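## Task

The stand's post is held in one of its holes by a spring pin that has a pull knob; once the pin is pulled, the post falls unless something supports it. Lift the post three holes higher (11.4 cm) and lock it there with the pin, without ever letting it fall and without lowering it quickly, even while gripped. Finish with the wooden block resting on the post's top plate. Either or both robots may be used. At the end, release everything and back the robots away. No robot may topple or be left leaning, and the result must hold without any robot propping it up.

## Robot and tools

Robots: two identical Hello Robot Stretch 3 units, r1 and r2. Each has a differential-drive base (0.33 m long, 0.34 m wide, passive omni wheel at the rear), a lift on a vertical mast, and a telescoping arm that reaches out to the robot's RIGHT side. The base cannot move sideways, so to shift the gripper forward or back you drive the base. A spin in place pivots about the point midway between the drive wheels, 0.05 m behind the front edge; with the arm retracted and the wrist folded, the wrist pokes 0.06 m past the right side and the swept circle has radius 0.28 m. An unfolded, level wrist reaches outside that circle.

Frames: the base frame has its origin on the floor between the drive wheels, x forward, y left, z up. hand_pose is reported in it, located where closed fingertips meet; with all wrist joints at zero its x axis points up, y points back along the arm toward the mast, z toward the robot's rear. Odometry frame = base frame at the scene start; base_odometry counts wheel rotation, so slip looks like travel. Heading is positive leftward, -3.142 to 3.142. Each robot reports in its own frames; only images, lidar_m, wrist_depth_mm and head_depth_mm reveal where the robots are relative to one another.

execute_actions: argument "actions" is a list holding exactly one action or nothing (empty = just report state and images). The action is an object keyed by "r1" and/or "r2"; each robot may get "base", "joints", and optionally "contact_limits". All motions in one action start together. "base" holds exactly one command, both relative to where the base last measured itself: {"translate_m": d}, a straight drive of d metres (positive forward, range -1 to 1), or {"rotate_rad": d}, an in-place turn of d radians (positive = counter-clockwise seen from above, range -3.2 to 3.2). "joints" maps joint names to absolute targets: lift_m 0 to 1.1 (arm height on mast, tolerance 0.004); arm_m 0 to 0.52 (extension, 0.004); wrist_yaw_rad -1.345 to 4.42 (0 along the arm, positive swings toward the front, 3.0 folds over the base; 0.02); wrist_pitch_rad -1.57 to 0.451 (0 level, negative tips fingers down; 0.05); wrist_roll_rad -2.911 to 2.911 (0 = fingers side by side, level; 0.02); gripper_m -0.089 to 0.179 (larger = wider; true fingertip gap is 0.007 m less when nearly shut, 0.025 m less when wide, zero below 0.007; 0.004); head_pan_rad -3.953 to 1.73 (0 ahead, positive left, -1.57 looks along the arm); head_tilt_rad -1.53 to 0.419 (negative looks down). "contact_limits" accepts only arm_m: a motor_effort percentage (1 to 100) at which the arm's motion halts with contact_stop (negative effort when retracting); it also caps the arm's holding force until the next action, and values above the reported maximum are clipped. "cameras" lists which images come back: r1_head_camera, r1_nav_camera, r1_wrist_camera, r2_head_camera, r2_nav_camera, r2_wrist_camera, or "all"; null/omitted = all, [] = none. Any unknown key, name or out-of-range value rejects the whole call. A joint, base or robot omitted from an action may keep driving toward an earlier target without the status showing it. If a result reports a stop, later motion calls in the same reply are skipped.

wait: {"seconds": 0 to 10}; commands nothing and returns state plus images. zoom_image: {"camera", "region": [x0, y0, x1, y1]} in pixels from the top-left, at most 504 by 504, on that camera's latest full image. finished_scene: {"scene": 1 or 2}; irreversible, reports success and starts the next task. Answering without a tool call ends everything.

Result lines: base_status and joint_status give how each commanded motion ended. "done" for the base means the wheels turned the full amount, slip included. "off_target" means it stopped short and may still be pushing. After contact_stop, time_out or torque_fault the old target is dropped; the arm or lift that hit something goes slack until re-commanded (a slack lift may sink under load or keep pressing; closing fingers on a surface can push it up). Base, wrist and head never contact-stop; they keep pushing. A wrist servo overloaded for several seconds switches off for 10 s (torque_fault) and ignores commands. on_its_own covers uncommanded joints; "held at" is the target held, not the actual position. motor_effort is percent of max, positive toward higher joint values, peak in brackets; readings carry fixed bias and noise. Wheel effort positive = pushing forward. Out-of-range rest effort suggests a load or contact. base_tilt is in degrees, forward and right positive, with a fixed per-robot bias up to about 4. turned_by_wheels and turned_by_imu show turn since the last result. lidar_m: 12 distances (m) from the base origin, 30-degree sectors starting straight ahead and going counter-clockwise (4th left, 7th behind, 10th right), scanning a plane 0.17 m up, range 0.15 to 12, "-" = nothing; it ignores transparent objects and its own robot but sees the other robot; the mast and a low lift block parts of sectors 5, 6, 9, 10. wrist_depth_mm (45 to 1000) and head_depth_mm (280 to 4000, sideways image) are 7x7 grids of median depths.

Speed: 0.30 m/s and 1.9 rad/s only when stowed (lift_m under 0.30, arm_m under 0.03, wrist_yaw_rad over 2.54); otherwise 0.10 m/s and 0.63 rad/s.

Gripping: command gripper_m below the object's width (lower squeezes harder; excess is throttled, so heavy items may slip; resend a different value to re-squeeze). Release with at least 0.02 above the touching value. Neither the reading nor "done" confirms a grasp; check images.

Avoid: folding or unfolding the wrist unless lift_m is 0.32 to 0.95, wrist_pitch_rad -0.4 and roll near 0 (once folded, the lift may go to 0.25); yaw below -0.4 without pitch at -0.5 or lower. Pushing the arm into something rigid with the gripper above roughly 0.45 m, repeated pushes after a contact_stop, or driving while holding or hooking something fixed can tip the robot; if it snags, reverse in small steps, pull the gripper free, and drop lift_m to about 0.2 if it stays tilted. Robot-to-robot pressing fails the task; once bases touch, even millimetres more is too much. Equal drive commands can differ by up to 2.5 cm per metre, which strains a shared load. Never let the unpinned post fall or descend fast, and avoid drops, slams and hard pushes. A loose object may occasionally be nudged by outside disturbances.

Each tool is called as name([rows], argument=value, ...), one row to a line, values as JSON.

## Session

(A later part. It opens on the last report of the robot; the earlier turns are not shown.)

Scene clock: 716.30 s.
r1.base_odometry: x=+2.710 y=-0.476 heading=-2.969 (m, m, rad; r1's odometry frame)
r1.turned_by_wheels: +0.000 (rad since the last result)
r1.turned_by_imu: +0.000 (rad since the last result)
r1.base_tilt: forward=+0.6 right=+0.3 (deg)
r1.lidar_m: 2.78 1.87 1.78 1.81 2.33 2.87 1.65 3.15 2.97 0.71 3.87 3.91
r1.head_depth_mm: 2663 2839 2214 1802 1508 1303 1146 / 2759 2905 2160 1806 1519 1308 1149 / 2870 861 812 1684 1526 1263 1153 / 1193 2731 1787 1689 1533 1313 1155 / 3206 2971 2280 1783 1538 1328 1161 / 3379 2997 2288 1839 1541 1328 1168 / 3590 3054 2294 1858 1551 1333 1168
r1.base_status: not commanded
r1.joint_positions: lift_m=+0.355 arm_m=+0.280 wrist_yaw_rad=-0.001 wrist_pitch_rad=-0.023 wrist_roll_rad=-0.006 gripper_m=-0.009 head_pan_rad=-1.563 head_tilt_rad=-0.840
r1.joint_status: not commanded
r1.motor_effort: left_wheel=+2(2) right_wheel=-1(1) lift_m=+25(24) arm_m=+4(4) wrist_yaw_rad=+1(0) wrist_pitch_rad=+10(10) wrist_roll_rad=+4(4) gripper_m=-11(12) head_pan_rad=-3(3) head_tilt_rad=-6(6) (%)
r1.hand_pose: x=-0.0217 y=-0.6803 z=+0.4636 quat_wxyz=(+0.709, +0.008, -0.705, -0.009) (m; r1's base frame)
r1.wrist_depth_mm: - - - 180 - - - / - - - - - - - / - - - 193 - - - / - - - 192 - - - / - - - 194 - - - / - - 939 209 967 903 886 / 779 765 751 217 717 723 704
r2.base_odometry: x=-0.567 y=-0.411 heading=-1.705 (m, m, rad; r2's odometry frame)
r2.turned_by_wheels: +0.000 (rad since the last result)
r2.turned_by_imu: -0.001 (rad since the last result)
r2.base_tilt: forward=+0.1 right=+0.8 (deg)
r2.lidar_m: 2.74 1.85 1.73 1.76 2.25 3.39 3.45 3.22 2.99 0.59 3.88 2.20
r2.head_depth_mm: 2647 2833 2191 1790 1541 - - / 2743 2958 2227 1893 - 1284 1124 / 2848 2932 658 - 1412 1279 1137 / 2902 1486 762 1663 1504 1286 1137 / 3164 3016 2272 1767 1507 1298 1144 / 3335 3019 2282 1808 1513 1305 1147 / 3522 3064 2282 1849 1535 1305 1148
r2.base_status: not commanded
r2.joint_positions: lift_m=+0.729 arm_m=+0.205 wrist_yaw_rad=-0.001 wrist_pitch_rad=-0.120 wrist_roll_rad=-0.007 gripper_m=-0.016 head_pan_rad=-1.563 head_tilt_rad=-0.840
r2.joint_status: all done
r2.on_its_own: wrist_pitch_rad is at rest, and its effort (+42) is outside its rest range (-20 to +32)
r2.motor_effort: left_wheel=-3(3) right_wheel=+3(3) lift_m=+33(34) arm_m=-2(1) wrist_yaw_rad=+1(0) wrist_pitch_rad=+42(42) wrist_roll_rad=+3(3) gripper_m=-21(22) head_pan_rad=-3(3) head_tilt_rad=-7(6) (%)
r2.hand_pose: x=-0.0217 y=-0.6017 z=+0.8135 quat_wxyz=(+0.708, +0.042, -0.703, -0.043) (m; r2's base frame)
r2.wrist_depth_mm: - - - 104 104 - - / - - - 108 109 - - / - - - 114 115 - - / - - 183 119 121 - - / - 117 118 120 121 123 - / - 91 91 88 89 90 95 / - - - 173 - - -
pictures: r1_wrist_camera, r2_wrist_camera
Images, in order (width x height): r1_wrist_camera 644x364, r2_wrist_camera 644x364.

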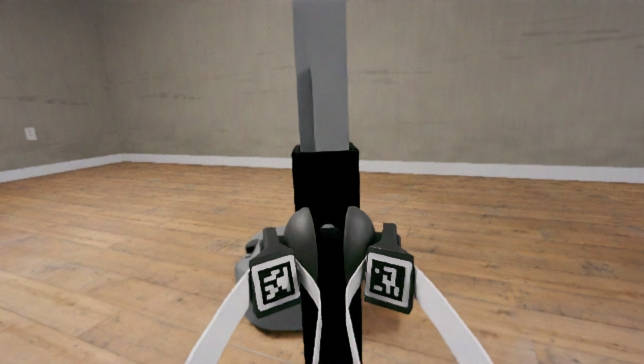

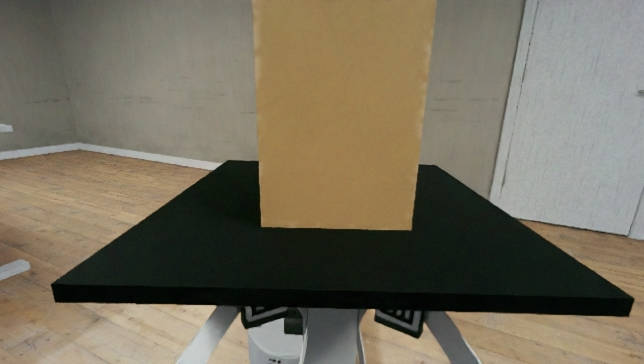

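execute_actions([
  {"r2": {"joints": {"lift_m": 0.62, "gripper_m": 0.16}}},
], cameras=["r2_wrist_camera", "r2_head_camera"])

execute_actions([
  {"r2": {"joints": {"arm_m": 0.30}, "contact_limits": {"arm_m": 10}}},
], cameras=["r2_wrist_camera", "r2_head_camera", "r1_head_camera"])

Scene clock: 764.80 s.
r1.base_odometry: x=+2.710 y=-0.476 heading=-2.969 (m, m, rad; r1's odometry frame)
r1.turned_by_wheels: +0.000 (rad since the last result)
r1.turned_by_imu: +0.000 (rad since the last result)
r1.base_tilt: forward=+0.6 right=+0.2 (deg)
r1.lidar_m: 2.78 1.88 1.78 1.81 2.32 2.85 1.65 3.16 2.97 0.71 3.87 3.90
r1.head_depth_mm: 2637 2826 2221 1803 1513 1302 1146 / 2771 2909 2152 1806 1514 1315 1148 / 2866 2688 814 1665 1525 1264 1154 / 1286 1407 1795 1683 1525 1320 1154 / 3176 2990 2267 1788 1541 1329 1161 / 3370 2987 2283 1854 1542 1330 1163 / 3558 3067 2307 1864 1553 1332 1169
r1.base_status: not commanded
r1.joint_positions: lift_m=+0.355 arm_m=+0.280 wrist_yaw_rad=-0.001 wrist_pitch_rad=-0.023 wrist_roll_rad=-0.006 gripper_m=-0.009 head_pan_rad=-1.563 head_tilt_rad=-0.840
r1.joint_status: not commanded
r1.motor_effort: left_wheel=+2(2) right_wheel=-1(1) lift_m=+24(24) arm_m=+4(4) wrist_yaw_rad=+1(1) wrist_pitch_rad=+10(10) wrist_roll_rad=+4(4) gripper_m=-11(11) head_pan_rad=-3(3) head_tilt_rad=-5(6) (%)
r1.hand_pose: x=-0.0217 y=-0.6803 z=+0.4636 quat_wxyz=(+0.709, +0.008, -0.705, -0.009) (m; r1's base frame)
r1.wrist_depth_mm: - - - 181 - - - / - - - - - - - / - - - 192 - - - / - - - 190 - - - / - - - 195 - - - / - - 989 207 951 886 888 / 751 761 724 218 724 701 706
r2.base_odometry: x=-0.567 y=-0.411 heading=-1.705 (m, m, rad; r2's odometry frame)
r2.turned_by_wheels: +0.000 (rad since the last result)
r2.turned_by_imu: -0.001 (rad since the last result)
r2.base_tilt: forward=+0.0 right=+0.8 (deg)
r2.lidar_m: 2.74 1.85 1.73 1.76 2.24 3.40 3.48 3.23 2.98 0.59 3.92 2.20
r2.head_depth_mm: 2617 2818 2194 1790 1489 1281 - / 2744 2913 2250 1795 1613 1266 1132 / 2875 2986 659 1699 - 1261 1138 / 2926 1510 764 1628 1494 1291 1134 / 3161 3036 2237 1774 1525 1304 1134 / 3384 3025 2305 1828 1522 1308 1146 / 3506 3079 2296 1835 1525 1310 1145
r2.base_status: not commanded
r2.joint_positions: lift_m=+0.620 arm_m=+0.205 wrist_yaw_rad=-0.002 wrist_pitch_rad=-0.016 wrist_roll_rad=-0.007 gripper_m=+0.160 head_pan_rad=-1.563 head_tilt_rad=-0.840
r2.joint_status: all done
r2.motor_effort: left_wheel=-2(3) right_wheel=+2(2) lift_m=+17(33) arm_m=+0(2) wrist_yaw_rad=+1(1) wrist_pitch_rad=+6(41) wrist_roll_rad=+4(3) gripper_m=+0(92) head_pan_rad=-3(3) head_tilt_rad=-7(7) (%)
r2.hand_pose: x=-0.0219 y=-0.6058 z=+0.7307 quat_wxyz=(+0.710, +0.005, -0.704, -0.007) (m; r2's base frame)
r2.wrist_depth_mm: - - 121 119 116 114 - / - - - 139 - - - / - - - 143 - - - / - - - 147 - - - / - - - 152 - - - / - - - 156 - - - / - - - 163 - - -
pictures: r2_head_camera (sideways: a quarter turn clockwise sets it upright), r2_wrist_camera
Images, in order (width x height): r2_head_camera 896x504, r2_wrist_camera 644x364.

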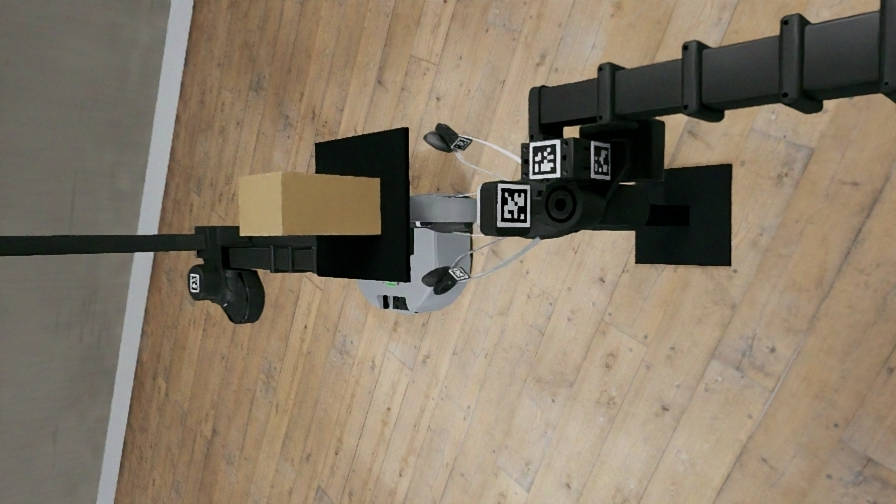

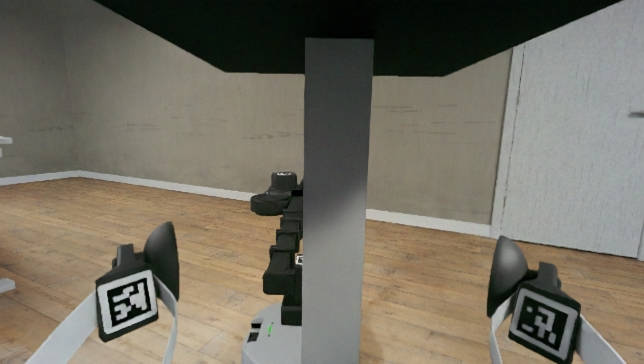

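Scene clock: 766.73 s.
r1.base_odometry: x=+2.710 y=-0.476 heading=-2.969 (m, m, rad; r1's odometry frame)
r1.turned_by_wheels: +0.000 (rad since the last result)
r1.turned_by_imu: +0.000 (rad since the last result)
r1.base_tilt: forward=+0.6 right=+0.3 (deg)
r1.lidar_m: 2.77 1.87 1.78 1.80 2.32 2.87 1.65 3.15 2.97 0.71 3.89 3.90
r1.head_depth_mm: 2659 2836 2216 1802 1512 1298 1145 / 2773 2924 2160 1770 1523 1312 1153 / 2843 2703 815 1676 1526 1261 1150 / 1285 1153 1792 1679 1534 1316 1157 / 3166 2984 2265 1784 1537 1323 1160 / 3386 2998 2288 1846 1547 1323 1167 / 3590 3035 2306 1845 1550 1337 1168
r1.base_status: not commanded
r1.joint_positions: lift_m=+0.355 arm_m=+0.280 wrist_yaw_rad=-0.001 wrist_pitch_rad=-0.023 wrist_roll_rad=-0.006 gripper_m=-0.009 head_pan_rad=-1.563 head_tilt_rad=-0.840
r1.joint_status: not commanded
r1.motor_effort: left_wheel=+2(2) right_wheel=-1(1) lift_m=+24(24) arm_m=+4(4) wrist_yaw_rad=+2(1) wrist_pitch_rad=+10(10) wrist_roll_rad=+4(4) gripper_m=-11(11) head_pan_rad=-3(3) head_tilt_rad=-6(6) (%)
r1.hand_pose: x=-0.0217 y=-0.6803 z=+0.4636 quat_wxyz=(+0.709, +0.008, -0.705, -0.009) (m; r1's base frame)
r1.wrist_depth_mm: - - - 180 - - - / - - - - - - - / - - - 193 - - - / - - - 193 - - - / - - - 193 - - - / - - 970 209 922 899 898 / 771 757 737 217 728 725 711
r2.base_odometry: x=-0.567 y=-0.411 heading=-1.705 (m, m, rad; r2's odometry frame)
r2.turned_by_wheels: +0.000 (rad since the last result)
r2.turned_by_imu: -0.001 (rad since the last result)
r2.base_tilt: forward=+0.0 right=+0.8 (deg)
r2.lidar_m: 2.74 1.85 1.73 1.75 2.25 3.40 3.46 3.24 2.99 0.58 3.90 2.20
r2.head_depth_mm: 2626 2811 2212 1785 1505 1313 1148 / 2753 2915 2237 1844 - 1278 1129 / 2899 2973 659 1804 1436 1286 1132 / 2882 1492 766 1658 1490 1285 1139 / 3148 2992 2279 1768 1522 1306 1139 / 3365 3049 2265 1844 1527 1314 1141 / 3547 3067 2311 1850 1531 1308 1145
r2.base_status: not commanded
r2.joint_positions: lift_m=+0.620 arm_m=+0.300 wrist_yaw_rad=-0.001 wrist_pitch_rad=-0.016 wrist_roll_rad=-0.007 gripper_m=+0.160 head_pan_rad=-1.563 head_tilt_rad=-0.840
r2.joint_status: all done
r2.motor_effort: left_wheel=-3(3) right_wheel=+2(2) lift_m=+17(17) arm_m=+2(2) wrist_yaw_rad=+1(0) wrist_pitch_rad=+6(7) wrist_roll_rad=+4(3) gripper_m=+0(0) head_pan_rad=-3(3) head_tilt_rad=-7(7) (%)
r2.contact_limits: arm_m 10 (drawing in: default 16, maximum 26; extending or still: default 21, maximum 35)
r2.hand_pose: x=-0.0217 y=-0.7004 z=+0.7307 quat_wxyz=(+0.710, +0.006, -0.704, -0.006) (m; r2's base frame)
r2.wrist_depth_mm: - - 122 46 46 116 - / - - - 47 47 - - / - - - 48 48 - - / - - - 49 49 - - / - - - 51 51 - - / - - - 53 53 - - / - - - 54 54 - -
pictures: r1_head_camera (sideways: a quarter turn clockwise sets it upright), r2_head_camera (sideways: a quarter turn clockwise sets it upright), r2_wrist_camera
Images, in order (width x height): r1_head_camera 896x504, r2_head_camera 896x504, r2_wrist_camera 644x364.

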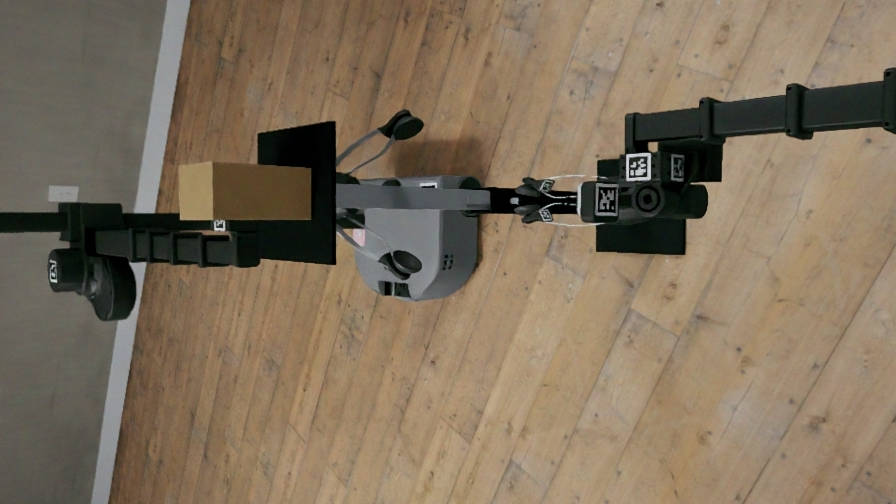

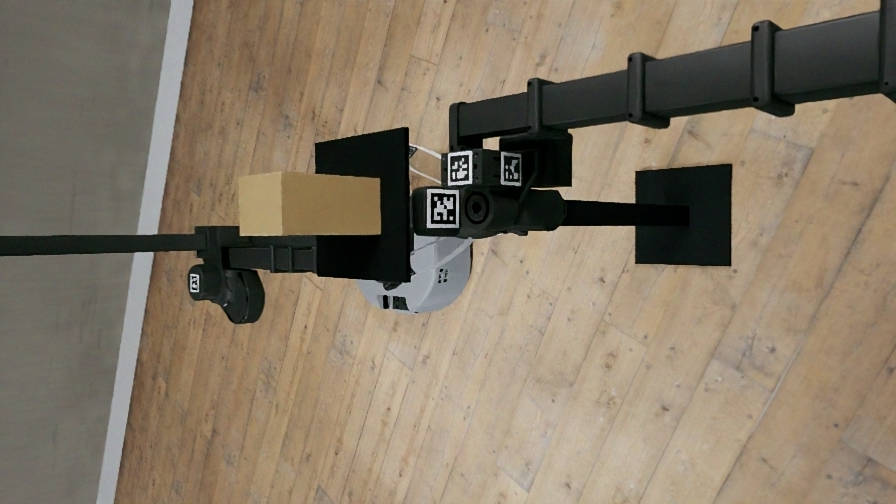

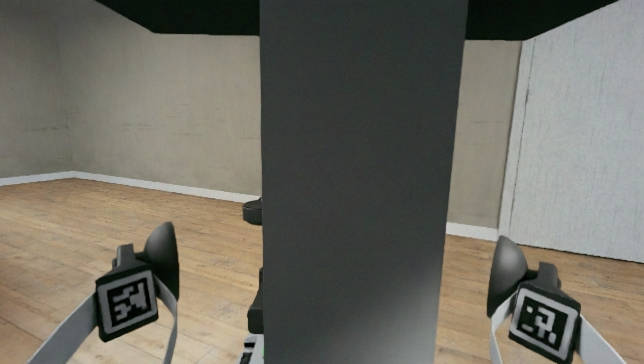

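execute_actions([
  {"r2": {"joints": {"arm_m": 0.325}, "contact_limits": {"arm_m": 8}}},
], cameras=["r2_head_camera", "r1_head_camera", "r1_nav_camera"])

Scene clock: 776.97 s.
r1.base_odometry: x=+2.710 y=-0.476 heading=-2.969 (m, m, rad; r1's odometry frame)
r1.turned_by_wheels: +0.000 (rad since the last result)
r1.turned_by_imu: +0.000 (rad since the last result)
r1.base_tilt: forward=+0.6 right=+0.3 (deg)
r1.lidar_m: 2.78 1.88 1.78 1.80 2.32 2.86 1.66 3.17 2.97 0.71 3.86 3.89
r1.head_depth_mm: 2648 2824 2208 1793 1513 1302 1141 / 2754 2911 2164 1756 1520 1304 1153 / 2852 2673 814 1674 1526 1267 1152 / 1289 1150 1798 1688 1532 1324 1160 / 3153 2993 2264 1786 1537 1323 1159 / 3375 2980 2284 1841 1551 1329 1168 / 3566 3039 2315 1854 1552 1334 1167
r1.base_status: not commanded
r1.joint_positions: lift_m=+0.355 arm_m=+0.280 wrist_yaw_rad=-0.001 wrist_pitch_rad=-0.023 wrist_roll_rad=-0.006 gripper_m=-0.009 head_pan_rad=-1.563 head_tilt_rad=-0.840
r1.joint_status: not commanded
r1.motor_effort: left_wheel=+2(2) right_wheel=-1(1) lift_m=+25(25) arm_m=+4(4) wrist_yaw_rad=+1(0) wrist_pitch_rad=+10(10) wrist_roll_rad=+4(4) gripper_m=-12(11) head_pan_rad=-3(3) head_tilt_rad=-6(5) (%)
r1.hand_pose: x=-0.0217 y=-0.6803 z=+0.4636 quat_wxyz=(+0.709, +0.008, -0.705, -0.009) (m; r1's base frame)
r1.wrist_depth_mm: - - - 182 - - - / - - - - - - - / - - - 192 - - - / - - - 191 - - - / - - - 193 - - - / - - 948 207 926 896 884 / 792 772 757 217 726 720 693
r2.base_odometry: x=-0.567 y=-0.411 heading=-1.705 (m, m, rad; r2's odometry frame)
r2.turned_by_wheels: +0.000 (rad since the last result)
r2.turned_by_imu: -0.001 (rad since the last result)
r2.base_tilt: forward=+0.0 right=+0.8 (deg)
r2.lidar_m: 2.75 1.86 1.73 1.76 2.25 3.40 3.45 3.22 2.99 0.59 3.91 2.20
r2.head_depth_mm: 2620 2839 2200 1771 1495 1308 1144 / 2763 2910 2235 1832 - 1283 1134 / 2883 2947 662 1835 1427 1283 1137 / 2912 1483 765 1659 1482 1288 1139 / 3209 2989 2252 1768 1521 1299 1142 / 3361 3008 2263 1823 1514 1307 1144 / 3560 3085 2288 1824 1524 1314 1149
r2.base_status: not commanded
r2.joint_positions: lift_m=+0.620 arm_m=+0.310 wrist_yaw_rad=-0.001 wrist_pitch_rad=-0.019 wrist_roll_rad=-0.005 gripper_m=+0.160 head_pan_rad=-1.563 head_tilt_rad=-0.841
r2.joint_status: arm_m contact_stop (moved +0.011 of +0.025)
r2.on_its_own: arm_m is slack since a contact_stop, until your next command for it (your +0.325 is given up)
r2.motor_effort: left_wheel=-3(4) right_wheel=+3(5) lift_m=+17(16) arm_m=-1(10) wrist_yaw_rad=+0(1) wrist_pitch_rad=+7(9) wrist_roll_rad=+3(4) gripper_m=+0(0) head_pan_rad=-3(3) head_tilt_rad=-6(7) (%)
r2.contact_limits: arm_m 8 (drawing in: default 16, maximum 26; extending or still: default 21, maximum 35)
r2.hand_pose: x=-0.0216 y=-0.7110 z=+0.7301 quat_wxyz=(+0.709, +0.007, -0.705, -0.007) (m; r2's base frame)
r2.wrist_depth_mm: - - 123 - - 116 - / - - - - - - - / - - - - - - - / - - - - - - - / - - - - - - - / - - - - - - - / - - - - - - -
pictures: r1_head_camera (sideways: a quarter turn clockwise sets it upright), r1_nav_camera (sideways: a quarter turn counterclockwise sets it upright), r2_head_camera (sideways: a quarter turn clockwise sets it upright)
Images, in order (width x height): r1_head_camera 896x504, r1_nav_camera 672x504, r2_head_camera 896x504.

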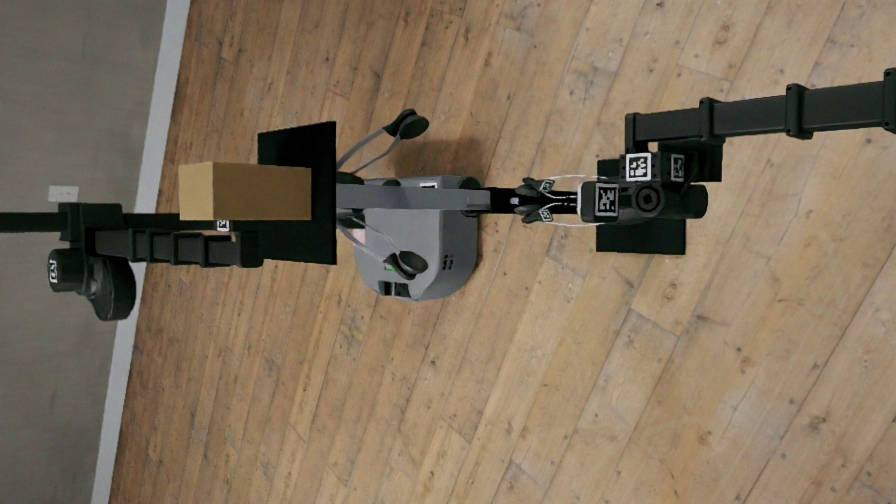

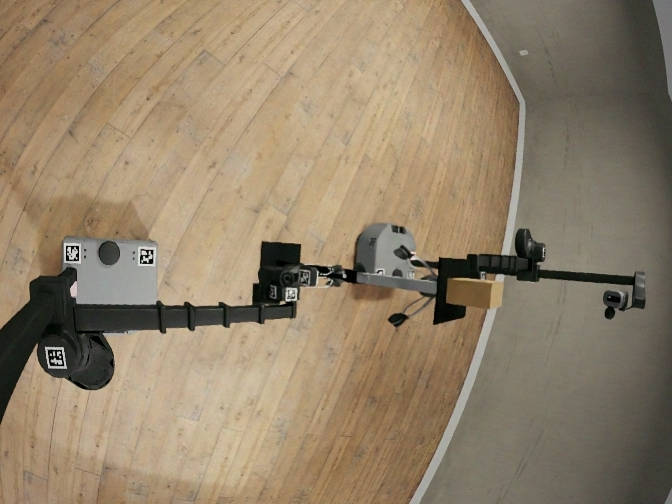

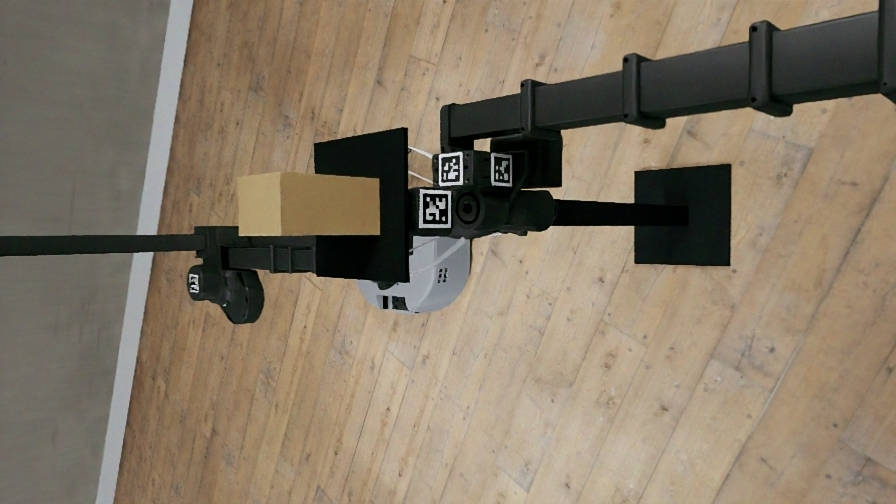

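execute_actions([
  {"r2": {"joints": {"arm_m": 0.307, "lift_m": 0.645}}},
], cameras=["r2_head_camera", "r1_wrist_camera"])

Scene clock: 785.47 s.
r1.base_odometry: x=+2.710 y=-0.476 heading=-2.969 (m, m, rad; r1's odometry frame)
r1.turned_by_wheels: +0.000 (rad since the last result)
r1.turned_by_imu: +0.000 (rad since the last result)
r1.base_tilt: forward=+0.6 right=+0.2 (deg)
r1.lidar_m: 2.78 1.88 1.77 1.80 2.32 2.86 1.65 3.15 2.97 0.71 3.88 3.89
r1.head_depth_mm: 2648 2808 2208 1795 1510 1304 1146 / 2759 2928 2160 1760 1520 1306 1151 / 2851 2688 809 1674 1526 1264 1153 / 1271 1052 1785 1688 1532 1316 1158 / 3126 3006 2275 1784 1540 1323 1158 / 3385 3013 2283 1843 1546 1328 1168 / 3574 3040 2293 1855 1559 1335 1170
r1.base_status: not commanded
r1.joint_positions: lift_m=+0.355 arm_m=+0.280 wrist_yaw_rad=-0.001 wrist_pitch_rad=-0.023 wrist_roll_rad=-0.006 gripper_m=-0.009 head_pan_rad=-1.563 head_tilt_rad=-0.840
r1.joint_status: not commanded
r1.motor_effort: left_wheel=+1(1) right_wheel=-1(1) lift_m=+24(25) arm_m=+4(4) wrist_yaw_rad=+1(2) wrist_pitch_rad=+10(10) wrist_roll_rad=+4(4) gripper_m=-12(12) head_pan_rad=-3(3) head_tilt_rad=-6(6) (%)
r1.hand_pose: x=-0.0217 y=-0.6803 z=+0.4636 quat_wxyz=(+0.709, +0.008, -0.705, -0.009) (m; r1's base frame)
r1.wrist_depth_mm: - - - 180 - - - / - - - - - - - / - - - 193 - - - / - - - 191 - - - / - - - 194 - - - / - - - 207 948 926 882 / 756 760 745 217 723 708 695
r2.base_odometry: x=-0.567 y=-0.411 heading=-1.705 (m, m, rad; r2's odometry frame)
r2.turned_by_wheels: +0.000 (rad since the last result)
r2.turned_by_imu: -0.001 (rad since the last result)
r2.base_tilt: forward=+0.0 right=+0.8 (deg)
r2.lidar_m: 2.74 1.85 1.73 1.76 2.25 3.39 3.46 3.22 2.98 0.59 3.91 2.19
r2.head_depth_mm: 2651 2811 2198 1793 1498 1313 - / 2734 2898 2211 1844 - 1274 1120 / 2884 2956 661 - 1437 1287 1131 / 2891 1492 757 1663 1480 1274 1136 / 3148 3015 2248 1755 1526 1297 1141 / 3277 3027 2272 1826 1533 1309 1145 / 3538 3042 2256 1830 1534 1303 1141
r2.base_status: not commanded
r2.joint_positions: lift_m=+0.639 arm_m=+0.307 wrist_yaw_rad=-0.001 wrist_pitch_rad=-0.069 wrist_roll_rad=-0.010 gripper_m=+0.160 head_pan_rad=-1.563 head_tilt_rad=-0.841
r2.joint_status: lift_m contact_stop (moved +0.019 of +0.025); the others done
r2.on_its_own: lift_m is slack since a contact_stop, until your next command for it (your +0.645 is given up)
r2.motor_effort: left_wheel=-2(3) right_wheel=+2(3) lift_m=+23(42) arm_m=+0(1) wrist_yaw_rad=+0(0) wrist_pitch_rad=+24(35) wrist_roll_rad=+6(5) gripper_m=+0(0) head_pan_rad=-3(3) head_tilt_rad=-6(6) (%)
r2.hand_pose: x=-0.0216 y=-0.7059 z=+0.7362 quat_wxyz=(+0.711, +0.025, -0.703, -0.025) (m; r2's base frame)
r2.wrist_depth_mm: - - 113 - - 104 - / - - - - - - - / - - - - - - - / - - - - - - - / - - - - - - - / - - - - - - - / - - - 46 46 - -
pictures: r1_wrist_camera, r2_head_camera (sideways: a quarter turn clockwise sets it upright)
Images, in order (width x height): r1_wrist_camera 644x364, r2_head_camera 896x504.

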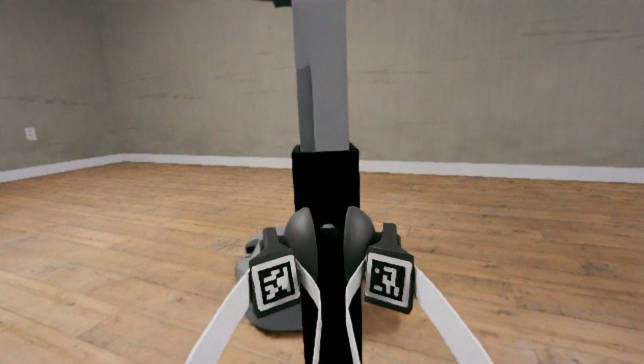

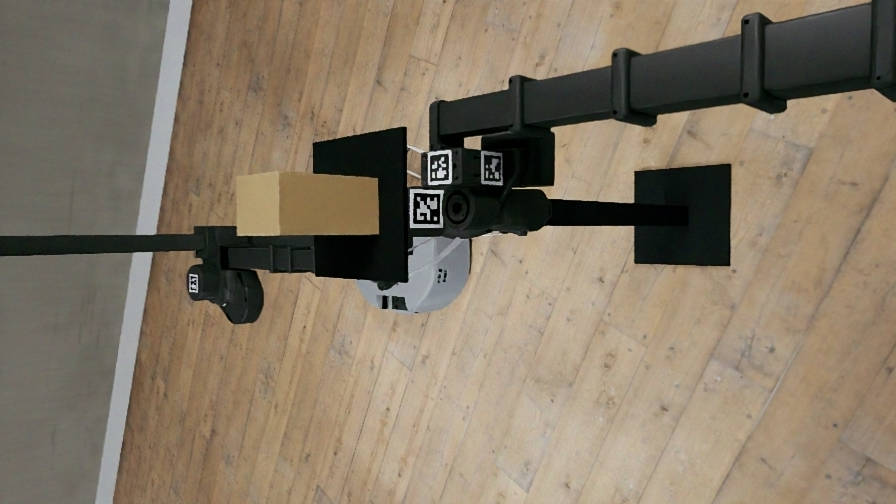

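execute_actions([
  {"r1": {"joints": {"arm_m": 0.262}}, "r2": {"joints": {"lift_m": 0.638}}},
], cameras=["r1_head_camera", "r1_wrist_camera"])

Scene clock: 808.00 s.
r1.base_odometry: x=+2.710 y=-0.476 heading=-2.969 (m, m, rad; r1's odometry frame)
r1.turned_by_wheels: +0.000 (rad since the last result)
r1.turned_by_imu: +0.000 (rad since the last result)
r1.base_tilt: forward=+0.6 right=+0.3 (deg)
r1.lidar_m: 2.77 1.88 1.78 1.80 2.32 2.87 1.66 3.17 2.97 0.71 3.86 3.88
r1.head_depth_mm: 2652 2811 2222 1797 1514 1305 1141 / 2777 2913 2158 1761 1523 1306 1148 / 2875 2688 814 1671 1519 1257 1151 / 1267 1053 1789 1684 1534 1324 1158 / 3145 2994 2248 1791 1540 1319 1161 / 3387 3030 2294 1854 1542 1329 1169 / 3594 3042 2313 1847 1552 1335 1171
r1.base_status: not commanded
r1.joint_positions: lift_m=+0.355 arm_m=+0.262 wrist_yaw_rad=-0.001 wrist_pitch_rad=-0.021 wrist_roll_rad=-0.006 gripper_m=-0.010 head_pan_rad=-1.563 head_tilt_rad=-0.840
r1.joint_status: all done
r1.motor_effort: left_wheel=+1(2) right_wheel=-1(1) lift_m=+25(24) arm_m=-3(4) wrist_yaw_rad=+1(2) wrist_pitch_rad=+10(10) wrist_roll_rad=+4(4) gripper_m=-8(11) head_pan_rad=-3(4) head_tilt_rad=-6(6) (%)
r1.hand_pose: x=-0.0217 y=-0.6629 z=+0.4640 quat_wxyz=(+0.709, +0.008, -0.705, -0.008) (m; r1's base frame)
r1.wrist_depth_mm: - - - 198 - - - / - - - - - - - / - - - - - - - / - - - 208 - - - / - - - - - - - / - - 918 - 941 925 904 / 767 757 762 237 707 722 713
r2.base_odometry: x=-0.567 y=-0.411 heading=-1.705 (m, m, rad; r2's odometry frame)
r2.turned_by_wheels: +0.000 (rad since the last result)
r2.turned_by_imu: -0.001 (rad since the last result)
r2.base_tilt: forward=+0.0 right=+0.8 (deg)
r2.lidar_m: 2.74 1.85 1.73 1.76 2.25 3.40 3.46 3.24 2.98 0.59 3.89 2.20
r2.head_depth_mm: 2626 2830 2215 1786 1498 1303 - / 2739 2887 2210 1825 - 1258 1121 / 2932 2952 659 665 1435 1275 1134 / 2931 1472 761 1656 1486 1270 1141 / 3142 3020 2254 1761 1520 1300 1135 / 3359 2968 2282 1814 1510 1303 1140 / 3576 3016 2268 1817 1528 1318 1149
r2.base_status: not commanded
r2.joint_positions: lift_m=+0.638 arm_m=+0.307 wrist_yaw_rad=-0.001 wrist_pitch_rad=-0.065 wrist_roll_rad=-0.010 gripper_m=+0.160 head_pan_rad=-1.563 head_tilt_rad=-0.841
r2.joint_status: all done
r2.motor_effort: left_wheel=-2(2) right_wheel=+1(1) lift_m=+28(28) arm_m=+1(0) wrist_yaw_rad=+0(0) wrist_pitch_rad=+23(23) wrist_roll_rad=+5(5) gripper_m=+0(0) head_pan_rad=-3(2) head_tilt_rad=-6(6) (%)
r2.hand_pose: x=-0.0216 y=-0.7060 z=+0.7356 quat_wxyz=(+0.711, +0.023, -0.703, -0.023) (m; r2's base frame)
r2.wrist_depth_mm: - 115 111 - - 101 - / - - - - - - - / - - - - - - - / - - - - - - - / - - - - - - - / - - - - - - - / - - - 46 46 - -
pictures: r1_head_camera (sideways: a quarter turn clockwise sets it upright), r1_wrist_camera
Images, in order (width x height): r1_head_camera 896x504, r1_wrist_camera 644x364.

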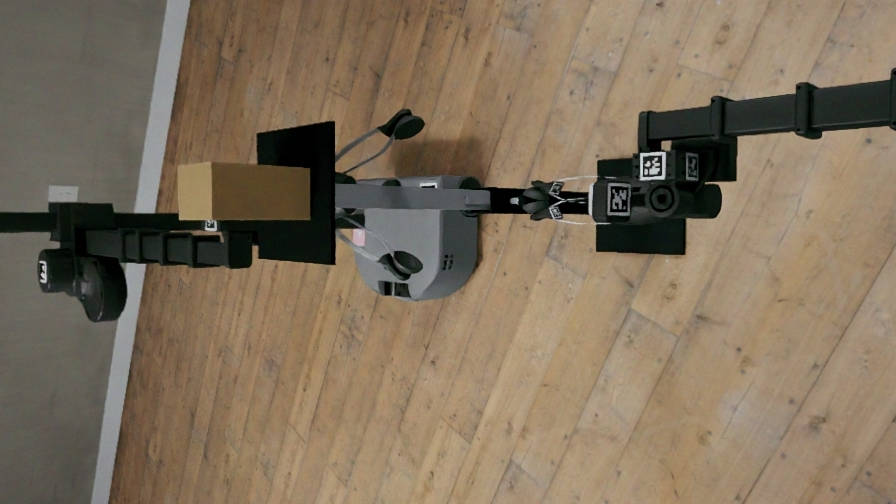

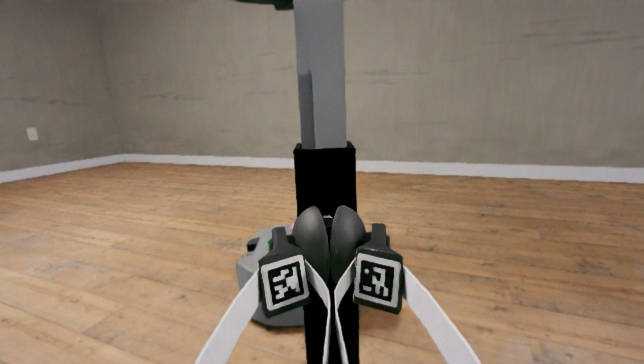

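execute_actions([
  {"r1": {"joints": {"gripper_m": 0.045}}},
], cameras=[])

execute_actions([
  {"r1": {"joints": {"arm_m": 0.296}, "contact_limits": {"arm_m": 10}}},
], cameras=["r1_head_camera", "r1_wrist_camera"])

Scene clock: 833.60 s.
r1.base_odometry: x=+2.710 y=-0.476 heading=-2.969 (m, m, rad; r1's odometry frame)
r1.turned_by_wheels: +0.000 (rad since the last result)
r1.turned_by_imu: +0.000 (rad since the last result)
r1.base_tilt: forward=+0.6 right=+0.2 (deg)
r1.lidar_m: 2.78 1.87 1.78 1.81 2.32 2.86 1.65 3.15 2.97 0.71 3.87 3.91
r1.head_depth_mm: 2636 2813 2229 1801 1510 1300 1150 / 2758 2905 2162 1766 1519 1309 1150 / 2869 2699 812 1678 1486 1267 1153 / 1273 1055 1795 1686 1531 1320 1155 / 3132 3005 2269 1786 1539 1329 1161 / 3382 2993 2295 1850 1548 1326 1165 / 3590 3048 2293 1849 1550 1331 1172
r1.base_status: not commanded
r1.joint_positions: lift_m=+0.355 arm_m=+0.262 wrist_yaw_rad=-0.001 wrist_pitch_rad=-0.021 wrist_roll_rad=-0.006 gripper_m=+0.045 head_pan_rad=-1.563 head_tilt_rad=-0.840
r1.joint_status: all done
r1.motor_effort: left_wheel=+2(1) right_wheel=-2(1) lift_m=+24(24) arm_m=-3(3) wrist_yaw_rad=+1(1) wrist_pitch_rad=+9(9) wrist_roll_rad=+4(4) gripper_m=+0(80) head_pan_rad=-3(3) head_tilt_rad=-6(6) (%)
r1.hand_pose: x=-0.0217 y=-0.6629 z=+0.4640 quat_wxyz=(+0.709, +0.008, -0.705, -0.008) (m; r1's base frame)
r1.wrist_depth_mm: - - - 197 - - - / - - - - - - - / - - - - - - - / - - - 208 - - - / - - - 216 - - - / - - - 228 - 933 864 / 775 770 727 239 748 729 716
r2.base_odometry: x=-0.567 y=-0.411 heading=-1.705 (m, m, rad; r2's odometry frame)
r2.turned_by_wheels: +0.000 (rad since the last result)
r2.turned_by_imu: -0.001 (rad since the last result)
r2.base_tilt: forward=+0.0 right=+0.8 (deg)
r2.lidar_m: 2.74 1.86 1.73 1.75 2.24 3.40 3.46 3.21 2.99 0.58 3.88 2.20
r2.head_depth_mm: 2605 2835 2235 1778 1492 1308 - / 2789 2933 2234 1848 - 1260 1117 / 2858 2919 660 670 1433 1283 1135 / 2875 1484 762 1683 1477 1281 1138 / 3169 3040 2264 1757 1521 1298 1132 / 3334 3056 2276 1818 1529 1306 1144 / 3533 2982 2286 1839 1520 1308 1144
r2.base_status: not commanded
r2.joint_positions: lift_m=+0.638 arm_m=+0.307 wrist_yaw_rad=-0.001 wrist_pitch_rad=-0.065 wrist_roll_rad=-0.010 gripper_m=+0.160 head_pan_rad=-1.563 head_tilt_rad=-0.841
r2.joint_status: not commanded
r2.motor_effort: left_wheel=-2(2) right_wheel=+1(1) lift_m=+28(28) arm_m=+0(0) wrist_yaw_rad=+0(0) wrist_pitch_rad=+23(23) wrist_roll_rad=+5(5) gripper_m=+0(1) head_pan_rad=-3(3) head_tilt_rad=-6(6) (%)
r2.hand_pose: x=-0.0216 y=-0.7060 z=+0.7356 quat_wxyz=(+0.711, +0.023, -0.703, -0.023) (m; r2's base frame)
r2.wrist_depth_mm: - 115 111 - - 101 - / - - - - - - - / - - - - - - - / - - - - - - - / - - - - - - - / - - - - - - - / - - - 46 46 - -
pictures: none
No camera images: the call's "cameras" was empty. Leave "cameras" out to get every camera's image.

Scene clock: 834.87 s.
r1.base_odometry: x=+2.710 y=-0.476 heading=-2.969 (m, m, rad; r1's odometry frame)
r1.turned_by_wheels: +0.000 (rad since the last result)
r1.turned_by_imu: +0.000 (rad since the last result)
r1.base_tilt: forward=+0.6 right=+0.3 (deg)
r1.lidar_m: 2.78 1.88 1.78 1.81 2.32 2.87 1.65 3.18 2.97 0.71 3.87 3.90
r1.head_depth_mm: 2646 2806 2235 1797 1510 1299 1142 / 2759 2915 2158 1763 1521 1308 1147 / 2877 2684 812 1670 1533 1268 1154 / 1269 1057 1794 1680 1526 1318 1157 / 3162 3006 2265 1788 1535 1322 1160 / 3383 3012 2291 1855 1542 1328 1167 / 3564 3035 2302 1855 1548 1338 1168
r1.base_status: not commanded
r1.joint_positions: lift_m=+0.355 arm_m=+0.296 wrist_yaw_rad=-0.001 wrist_pitch_rad=-0.021 wrist_roll_rad=-0.006 gripper_m=+0.045 head_pan_rad=-1.563 head_tilt_rad=-0.840
r1.joint_status: all done
r1.motor_effort: left_wheel=+2(2) right_wheel=-1(1) lift_m=+24(24) arm_m=+4(4) wrist_yaw_rad=+0(1) wrist_pitch_rad=+9(9) wrist_roll_rad=+4(4) gripper_m=+0(0) head_pan_rad=-3(3) head_tilt_rad=-5(6) (%)
r1.contact_limits: arm_m 10 (drawing in: default 26, maximum 43; extending or still: default 36, maximum 59)
r1.hand_pose: x=-0.0217 y=-0.6964 z=+0.4640 quat_wxyz=(+0.709, +0.008, -0.705, -0.008) (m; r1's base frame)
r1.wrist_depth_mm: - - - 165 - - - / - - - 169 - - - / - - - 178 - - - / - - - 174 - - - / - - - 179 - - - / - - - 189 - 922 902 / 779 763 710 198 721 723 691
r2.base_odometry: x=-0.567 y=-0.411 heading=-1.705 (m, m, rad; r2's odometry frame)
r2.turned_by_wheels: +0.000 (rad since the last result)
r2.turned_by_imu: +0.000 (rad since the last result)
r2.base_tilt: forward=+0.1 right=+0.8 (deg)
r2.lidar_m: 2.74 1.86 1.73 1.76 2.25 3.40 3.46 3.23 2.98 0.59 3.89 2.20
r2.head_depth_mm: 2609 2829 2216 1784 1496 1310 - / 2696 2944 2242 1854 - 1261 1117 / 2871 2981 660 666 1440 1288 1135 / 2898 1483 760 1661 1482 1290 1136 / 3190 2991 2237 1764 1511 1305 1134 / 3325 2994 2284 1825 1522 1310 1143 / 3573 3037 2300 1828 1525 1308 1145
r2.base_status: not commanded
r2.joint_positions: lift_m=+0.638 arm_m=+0.307 wrist_yaw_rad=-0.001 wrist_pitch_rad=-0.065 wrist_roll_rad=-0.010 gripper_m=+0.160 head_pan_rad=-1.563 head_tilt_rad=-0.841
r2.joint_status: not commanded
r2.motor_effort: left_wheel=-2(2) right_wheel=+1(1) lift_m=+28(28) arm_m=+0(0) wrist_yaw_rad=+0(0) wrist_pitch_rad=+23(23) wrist_roll_rad=+5(5) gripper_m=+0(0) head_pan_rad=-3(3) head_tilt_rad=-6(6) (%)
r2.hand_pose: x=-0.0216 y=-0.7060 z=+0.7356 quat_wxyz=(+0.711, +0.023, -0.703, -0.023) (m; r2's base frame)
r2.wrist_depth_mm: - 115 111 - - 102 - / - - - - - - - / - - - - - - - / - - - - - - - / - - - - - - - / - - - - - - - / - - - 46 46 - -
pictures: r1_head_camera (sideways: a quarter turn clockwise sets it upright), r1_wrist_camera
Images, in order (width x height): r1_head_camera 896x504, r1_wrist_camera 644x364.

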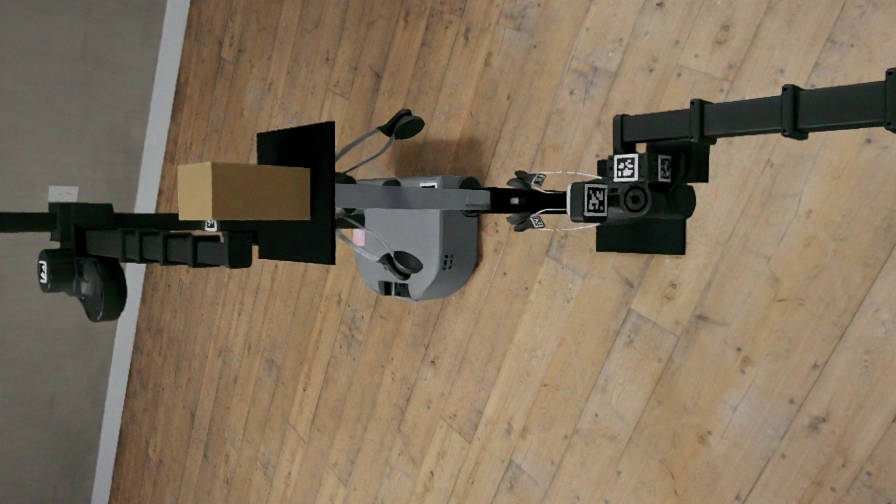

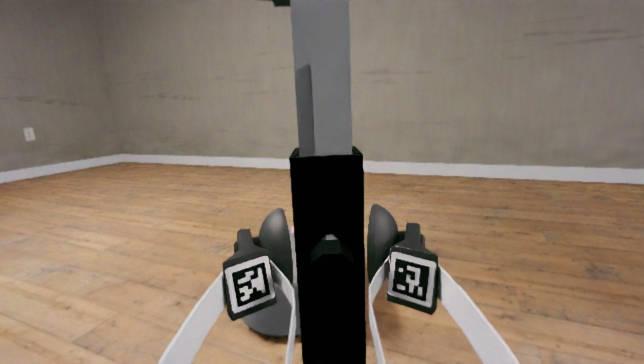

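zoom_image(camera="r1_head_camera", region=[470, 160, 590, 240])

Region (470, 160, 590, 240) of r1_head_camera's 896x504 image, scaled by 4.200, with more detail than that image has.

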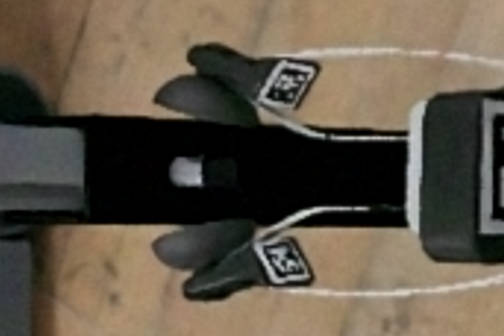

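execute_actions([
  {"r1": {"joints": {"gripper_m": -0.02}}},
], cameras=["r1_head_camera", "r1_wrist_camera"])

zoom_image(camera="r1_head_camera", region=[470, 160, 590, 240])

Scene clock: 864.50 s.
r1.base_odometry: x=+2.710 y=-0.476 heading=-2.969 (m, m, rad; r1's odometry frame)
r1.turned_by_wheels: +0.000 (rad since the last result)
r1.turned_by_imu: +0.000 (rad since the last result)
r1.base_tilt: forward=+0.6 right=+0.3 (deg)
r1.lidar_m: 2.77 1.88 1.78 1.81 2.32 2.87 1.65 3.16 2.96 0.71 3.88 3.90
r1.head_depth_mm: 2653 2808 2218 1791 1511 1302 1146 / 2768 2906 2158 1757 1519 1305 1148 / 2878 2687 813 1673 1518 1264 1156 / 1270 1058 1787 1688 1532 1319 1160 / 3138 2990 2274 1792 1536 1324 1162 / 3389 3030 2282 1838 1550 1326 1166 / 3571 3037 2297 1851 1550 1338 1169
r1.base_status: not commanded
r1.joint_positions: lift_m=+0.355 arm_m=+0.296 wrist_yaw_rad=-0.001 wrist_pitch_rad=-0.021 wrist_roll_rad=-0.006 gripper_m=-0.019 head_pan_rad=-1.563 head_tilt_rad=-0.840
r1.joint_status: all done
r1.motor_effort: left_wheel=+2(2) right_wheel=-1(1) lift_m=+25(24) arm_m=+4(4) wrist_yaw_rad=+1(1) wrist_pitch_rad=+10(9) wrist_roll_rad=+4(4) gripper_m=-18(91) head_pan_rad=-4(3) head_tilt_rad=-5(5) (%)
r1.hand_pose: x=-0.0217 y=-0.6964 z=+0.4640 quat_wxyz=(+0.709, +0.008, -0.705, -0.008) (m; r1's base frame)
r1.wrist_depth_mm: - - - 165 - - - / - - - 169 - - - / - - - 177 - - - / - - - 175 - - - / - - - 180 - - - / - - - 188 928 892 888 / 767 773 728 196 725 723 703
r2.base_odometry: x=-0.567 y=-0.411 heading=-1.705 (m, m, rad; r2's odometry frame)
r2.turned_by_wheels: +0.000 (rad since the last result)
r2.turned_by_imu: -0.001 (rad since the last result)
r2.base_tilt: forward=+0.0 right=+0.8 (deg)
r2.lidar_m: 2.74 1.85 1.73 1.76 2.24 3.40 3.45 3.24 2.98 0.58 3.90 2.20
r2.head_depth_mm: 2650 2809 2211 1777 1499 1304 - / 2741 2960 2210 1838 - 1267 1116 / 2850 2959 661 666 1450 1281 1131 / 2922 1475 762 1660 1484 1282 1134 / 3189 3004 2236 1755 1513 1292 1140 / 3326 2995 2265 1826 1518 1301 1143 / 3532 3043 2290 1822 1528 1308 1148
r2.base_status: not commanded
r2.joint_positions: lift_m=+0.638 arm_m=+0.307 wrist_yaw_rad=-0.001 wrist_pitch_rad=-0.065 wrist_roll_rad=-0.010 gripper_m=+0.160 head_pan_rad=-1.563 head_tilt_rad=-0.841
r2.joint_status: not commanded
r2.motor_effort: left_wheel=-2(2) right_wheel=+2(1) lift_m=+28(28) arm_m=+0(0) wrist_yaw_rad=+0(0) wrist_pitch_rad=+23(23) wrist_roll_rad=+5(5) gripper_m=+0(0) head_pan_rad=-3(2) head_tilt_rad=-6(5) (%)
r2.hand_pose: x=-0.0216 y=-0.7060 z=+0.7356 quat_wxyz=(+0.711, +0.023, -0.703, -0.023) (m; r2's base frame)
r2.wrist_depth_mm: - 115 111 - - 102 - / - - - - - - - / - - - - - - - / - - - - - - - / - - - - - - - / - - - - - - - / - - - 46 46 - -
pictures: r1_head_camera (sideways: a quarter turn clockwise sets it upright), r1_wrist_camera
Images, in order (width x height): r1_head_camera 896x504, r1_wrist_camera 644x364.

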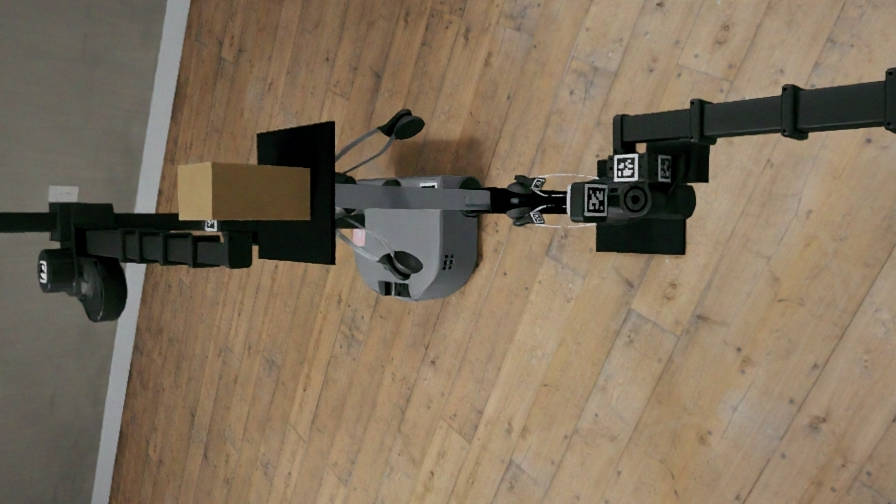

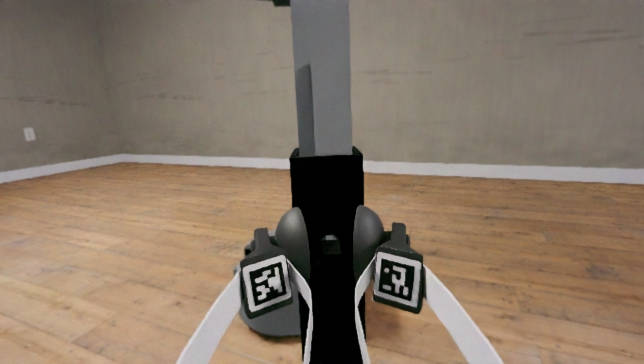

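Region (470, 160, 590, 240) of r1_head_camera's 896x504 image, scaled by 4.200, with more detail than that image has.

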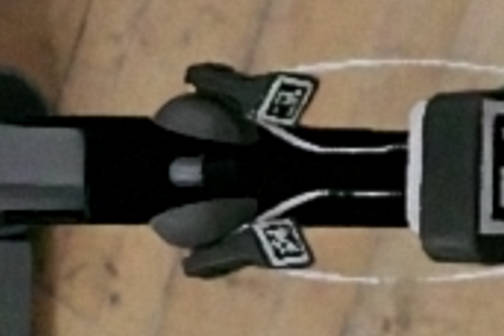

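execute_actions([
  {"r1": {"joints": {"arm_m": 0.281}}},
], cameras=["r1_head_camera", "r1_wrist_camera"])

zoom_image(camera="r1_head_camera", region=[470, 160, 590, 240])

Scene clock: 872.13 s.
r1.base_odometry: x=+2.710 y=-0.476 heading=-2.969 (m, m, rad; r1's odometry frame)
r1.turned_by_wheels: +0.000 (rad since the last result)
r1.turned_by_imu: +0.000 (rad since the last result)
r1.base_tilt: forward=+0.6 right=+0.3 (deg)
r1.lidar_m: 2.77 1.87 1.78 1.81 2.32 2.87 1.66 3.14 2.97 0.71 3.86 3.90
r1.head_depth_mm: 2628 2817 2204 1791 1509 1299 1139 / 2771 2891 2157 1755 1526 1304 1146 / 2858 2691 812 1679 1512 1263 1153 / 1270 1054 1795 1682 1531 1320 1156 / 3146 2988 2261 1792 1539 1322 1159 / 3398 3013 2292 1842 1551 1332 1162 / 3572 3051 2293 1848 1554 1333 1169
r1.base_status: not commanded
r1.joint_positions: lift_m=+0.355 arm_m=+0.281 wrist_yaw_rad=-0.001 wrist_pitch_rad=-0.015 wrist_roll_rad=-0.006 gripper_m=-0.019 head_pan_rad=-1.563 head_tilt_rad=-0.840
r1.joint_status: all done
r1.motor_effort: left_wheel=+2(2) right_wheel=-2(1) lift_m=+25(24) arm_m=-4(7) wrist_yaw_rad=+1(1) wrist_pitch_rad=+6(9) wrist_roll_rad=+4(4) gripper_m=-15(18) head_pan_rad=-3(3) head_tilt_rad=-5(6) (%)
r1.hand_pose: x=-0.0217 y=-0.6822 z=+0.4656 quat_wxyz=(+0.709, +0.005, -0.705, -0.006) (m; r1's base frame)
r1.wrist_depth_mm: - - - 180 - - - / - - - - - - - / - - - 193 - - - / - - - 189 - - - / - - - 193 - - - / - - - 205 - 911 925 / 787 767 755 213 752 736 711
r2.base_odometry: x=-0.567 y=-0.411 heading=-1.705 (m, m, rad; r2's odometry frame)
r2.turned_by_wheels: +0.000 (rad since the last result)
r2.turned_by_imu: -0.001 (rad since the last result)
r2.base_tilt: forward=+0.0 right=+0.8 (deg)
r2.lidar_m: 2.74 1.85 1.73 1.76 2.25 3.39 3.46 3.23 2.98 0.58 3.92 2.20
r2.head_depth_mm: 2650 2804 2227 1775 1494 1312 - / 2768 2919 2229 1838 - 1257 1118 / 2851 2936 658 666 1449 1282 1134 / 2876 1489 759 1655 1461 1282 1133 / 3164 3018 2255 1763 1506 1300 1146 / 3312 3056 2275 1829 1519 1304 1138 / 3479 3028 2307 1826 1525 1319 1146
r2.base_status: not commanded
r2.joint_positions: lift_m=+0.638 arm_m=+0.307 wrist_yaw_rad=-0.001 wrist_pitch_rad=-0.065 wrist_roll_rad=-0.010 gripper_m=+0.160 head_pan_rad=-1.563 head_tilt_rad=-0.841
r2.joint_status: not commanded
r2.motor_effort: left_wheel=-2(2) right_wheel=+2(1) lift_m=+28(28) arm_m=+0(0) wrist_yaw_rad=+0(0) wrist_pitch_rad=+23(23) wrist_roll_rad=+5(5) gripper_m=-1(0) head_pan_rad=-3(3) head_tilt_rad=-6(6) (%)
r2.hand_pose: x=-0.0216 y=-0.7060 z=+0.7356 quat_wxyz=(+0.711, +0.023, -0.703, -0.023) (m; r2's base frame)
r2.wrist_depth_mm: - 115 111 - - 101 - / - - - - - - - / - - - - - - - / - - - - - - - / - - - - - - - / - - - - - - - / - - - 46 46 - -
pictures: r1_head_camera (sideways: a quarter turn clockwise sets it upright), r1_wrist_camera
Images, in order (width x height): r1_head_camera 896x504, r1_wrist_camera 644x364.

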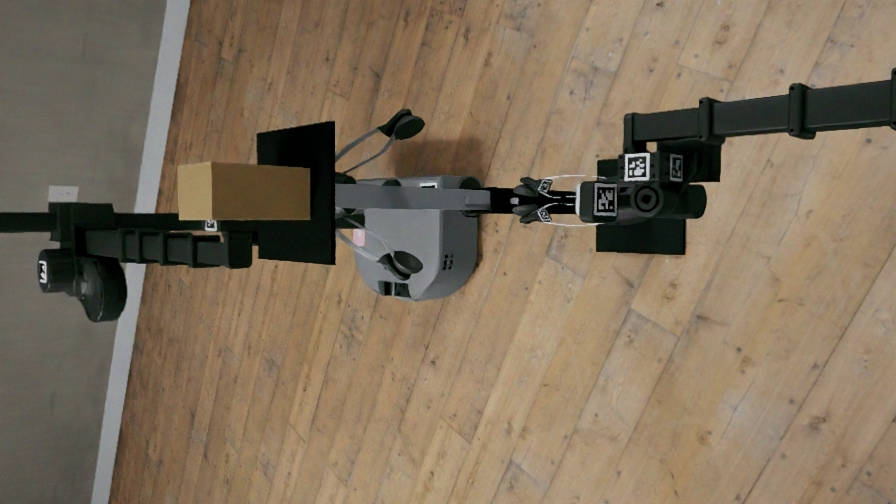

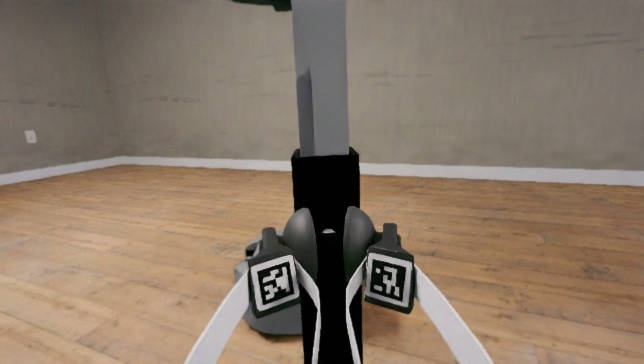

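Region (470, 160, 590, 240) of r1_head_camera's 896x504 image, scaled by 4.200, with more detail than that image has.

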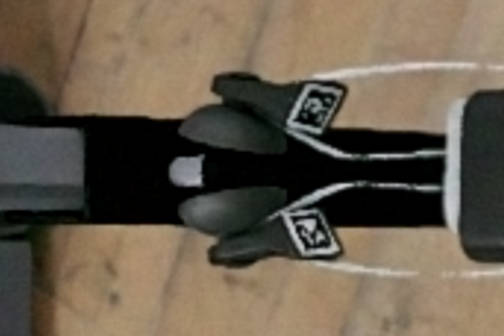

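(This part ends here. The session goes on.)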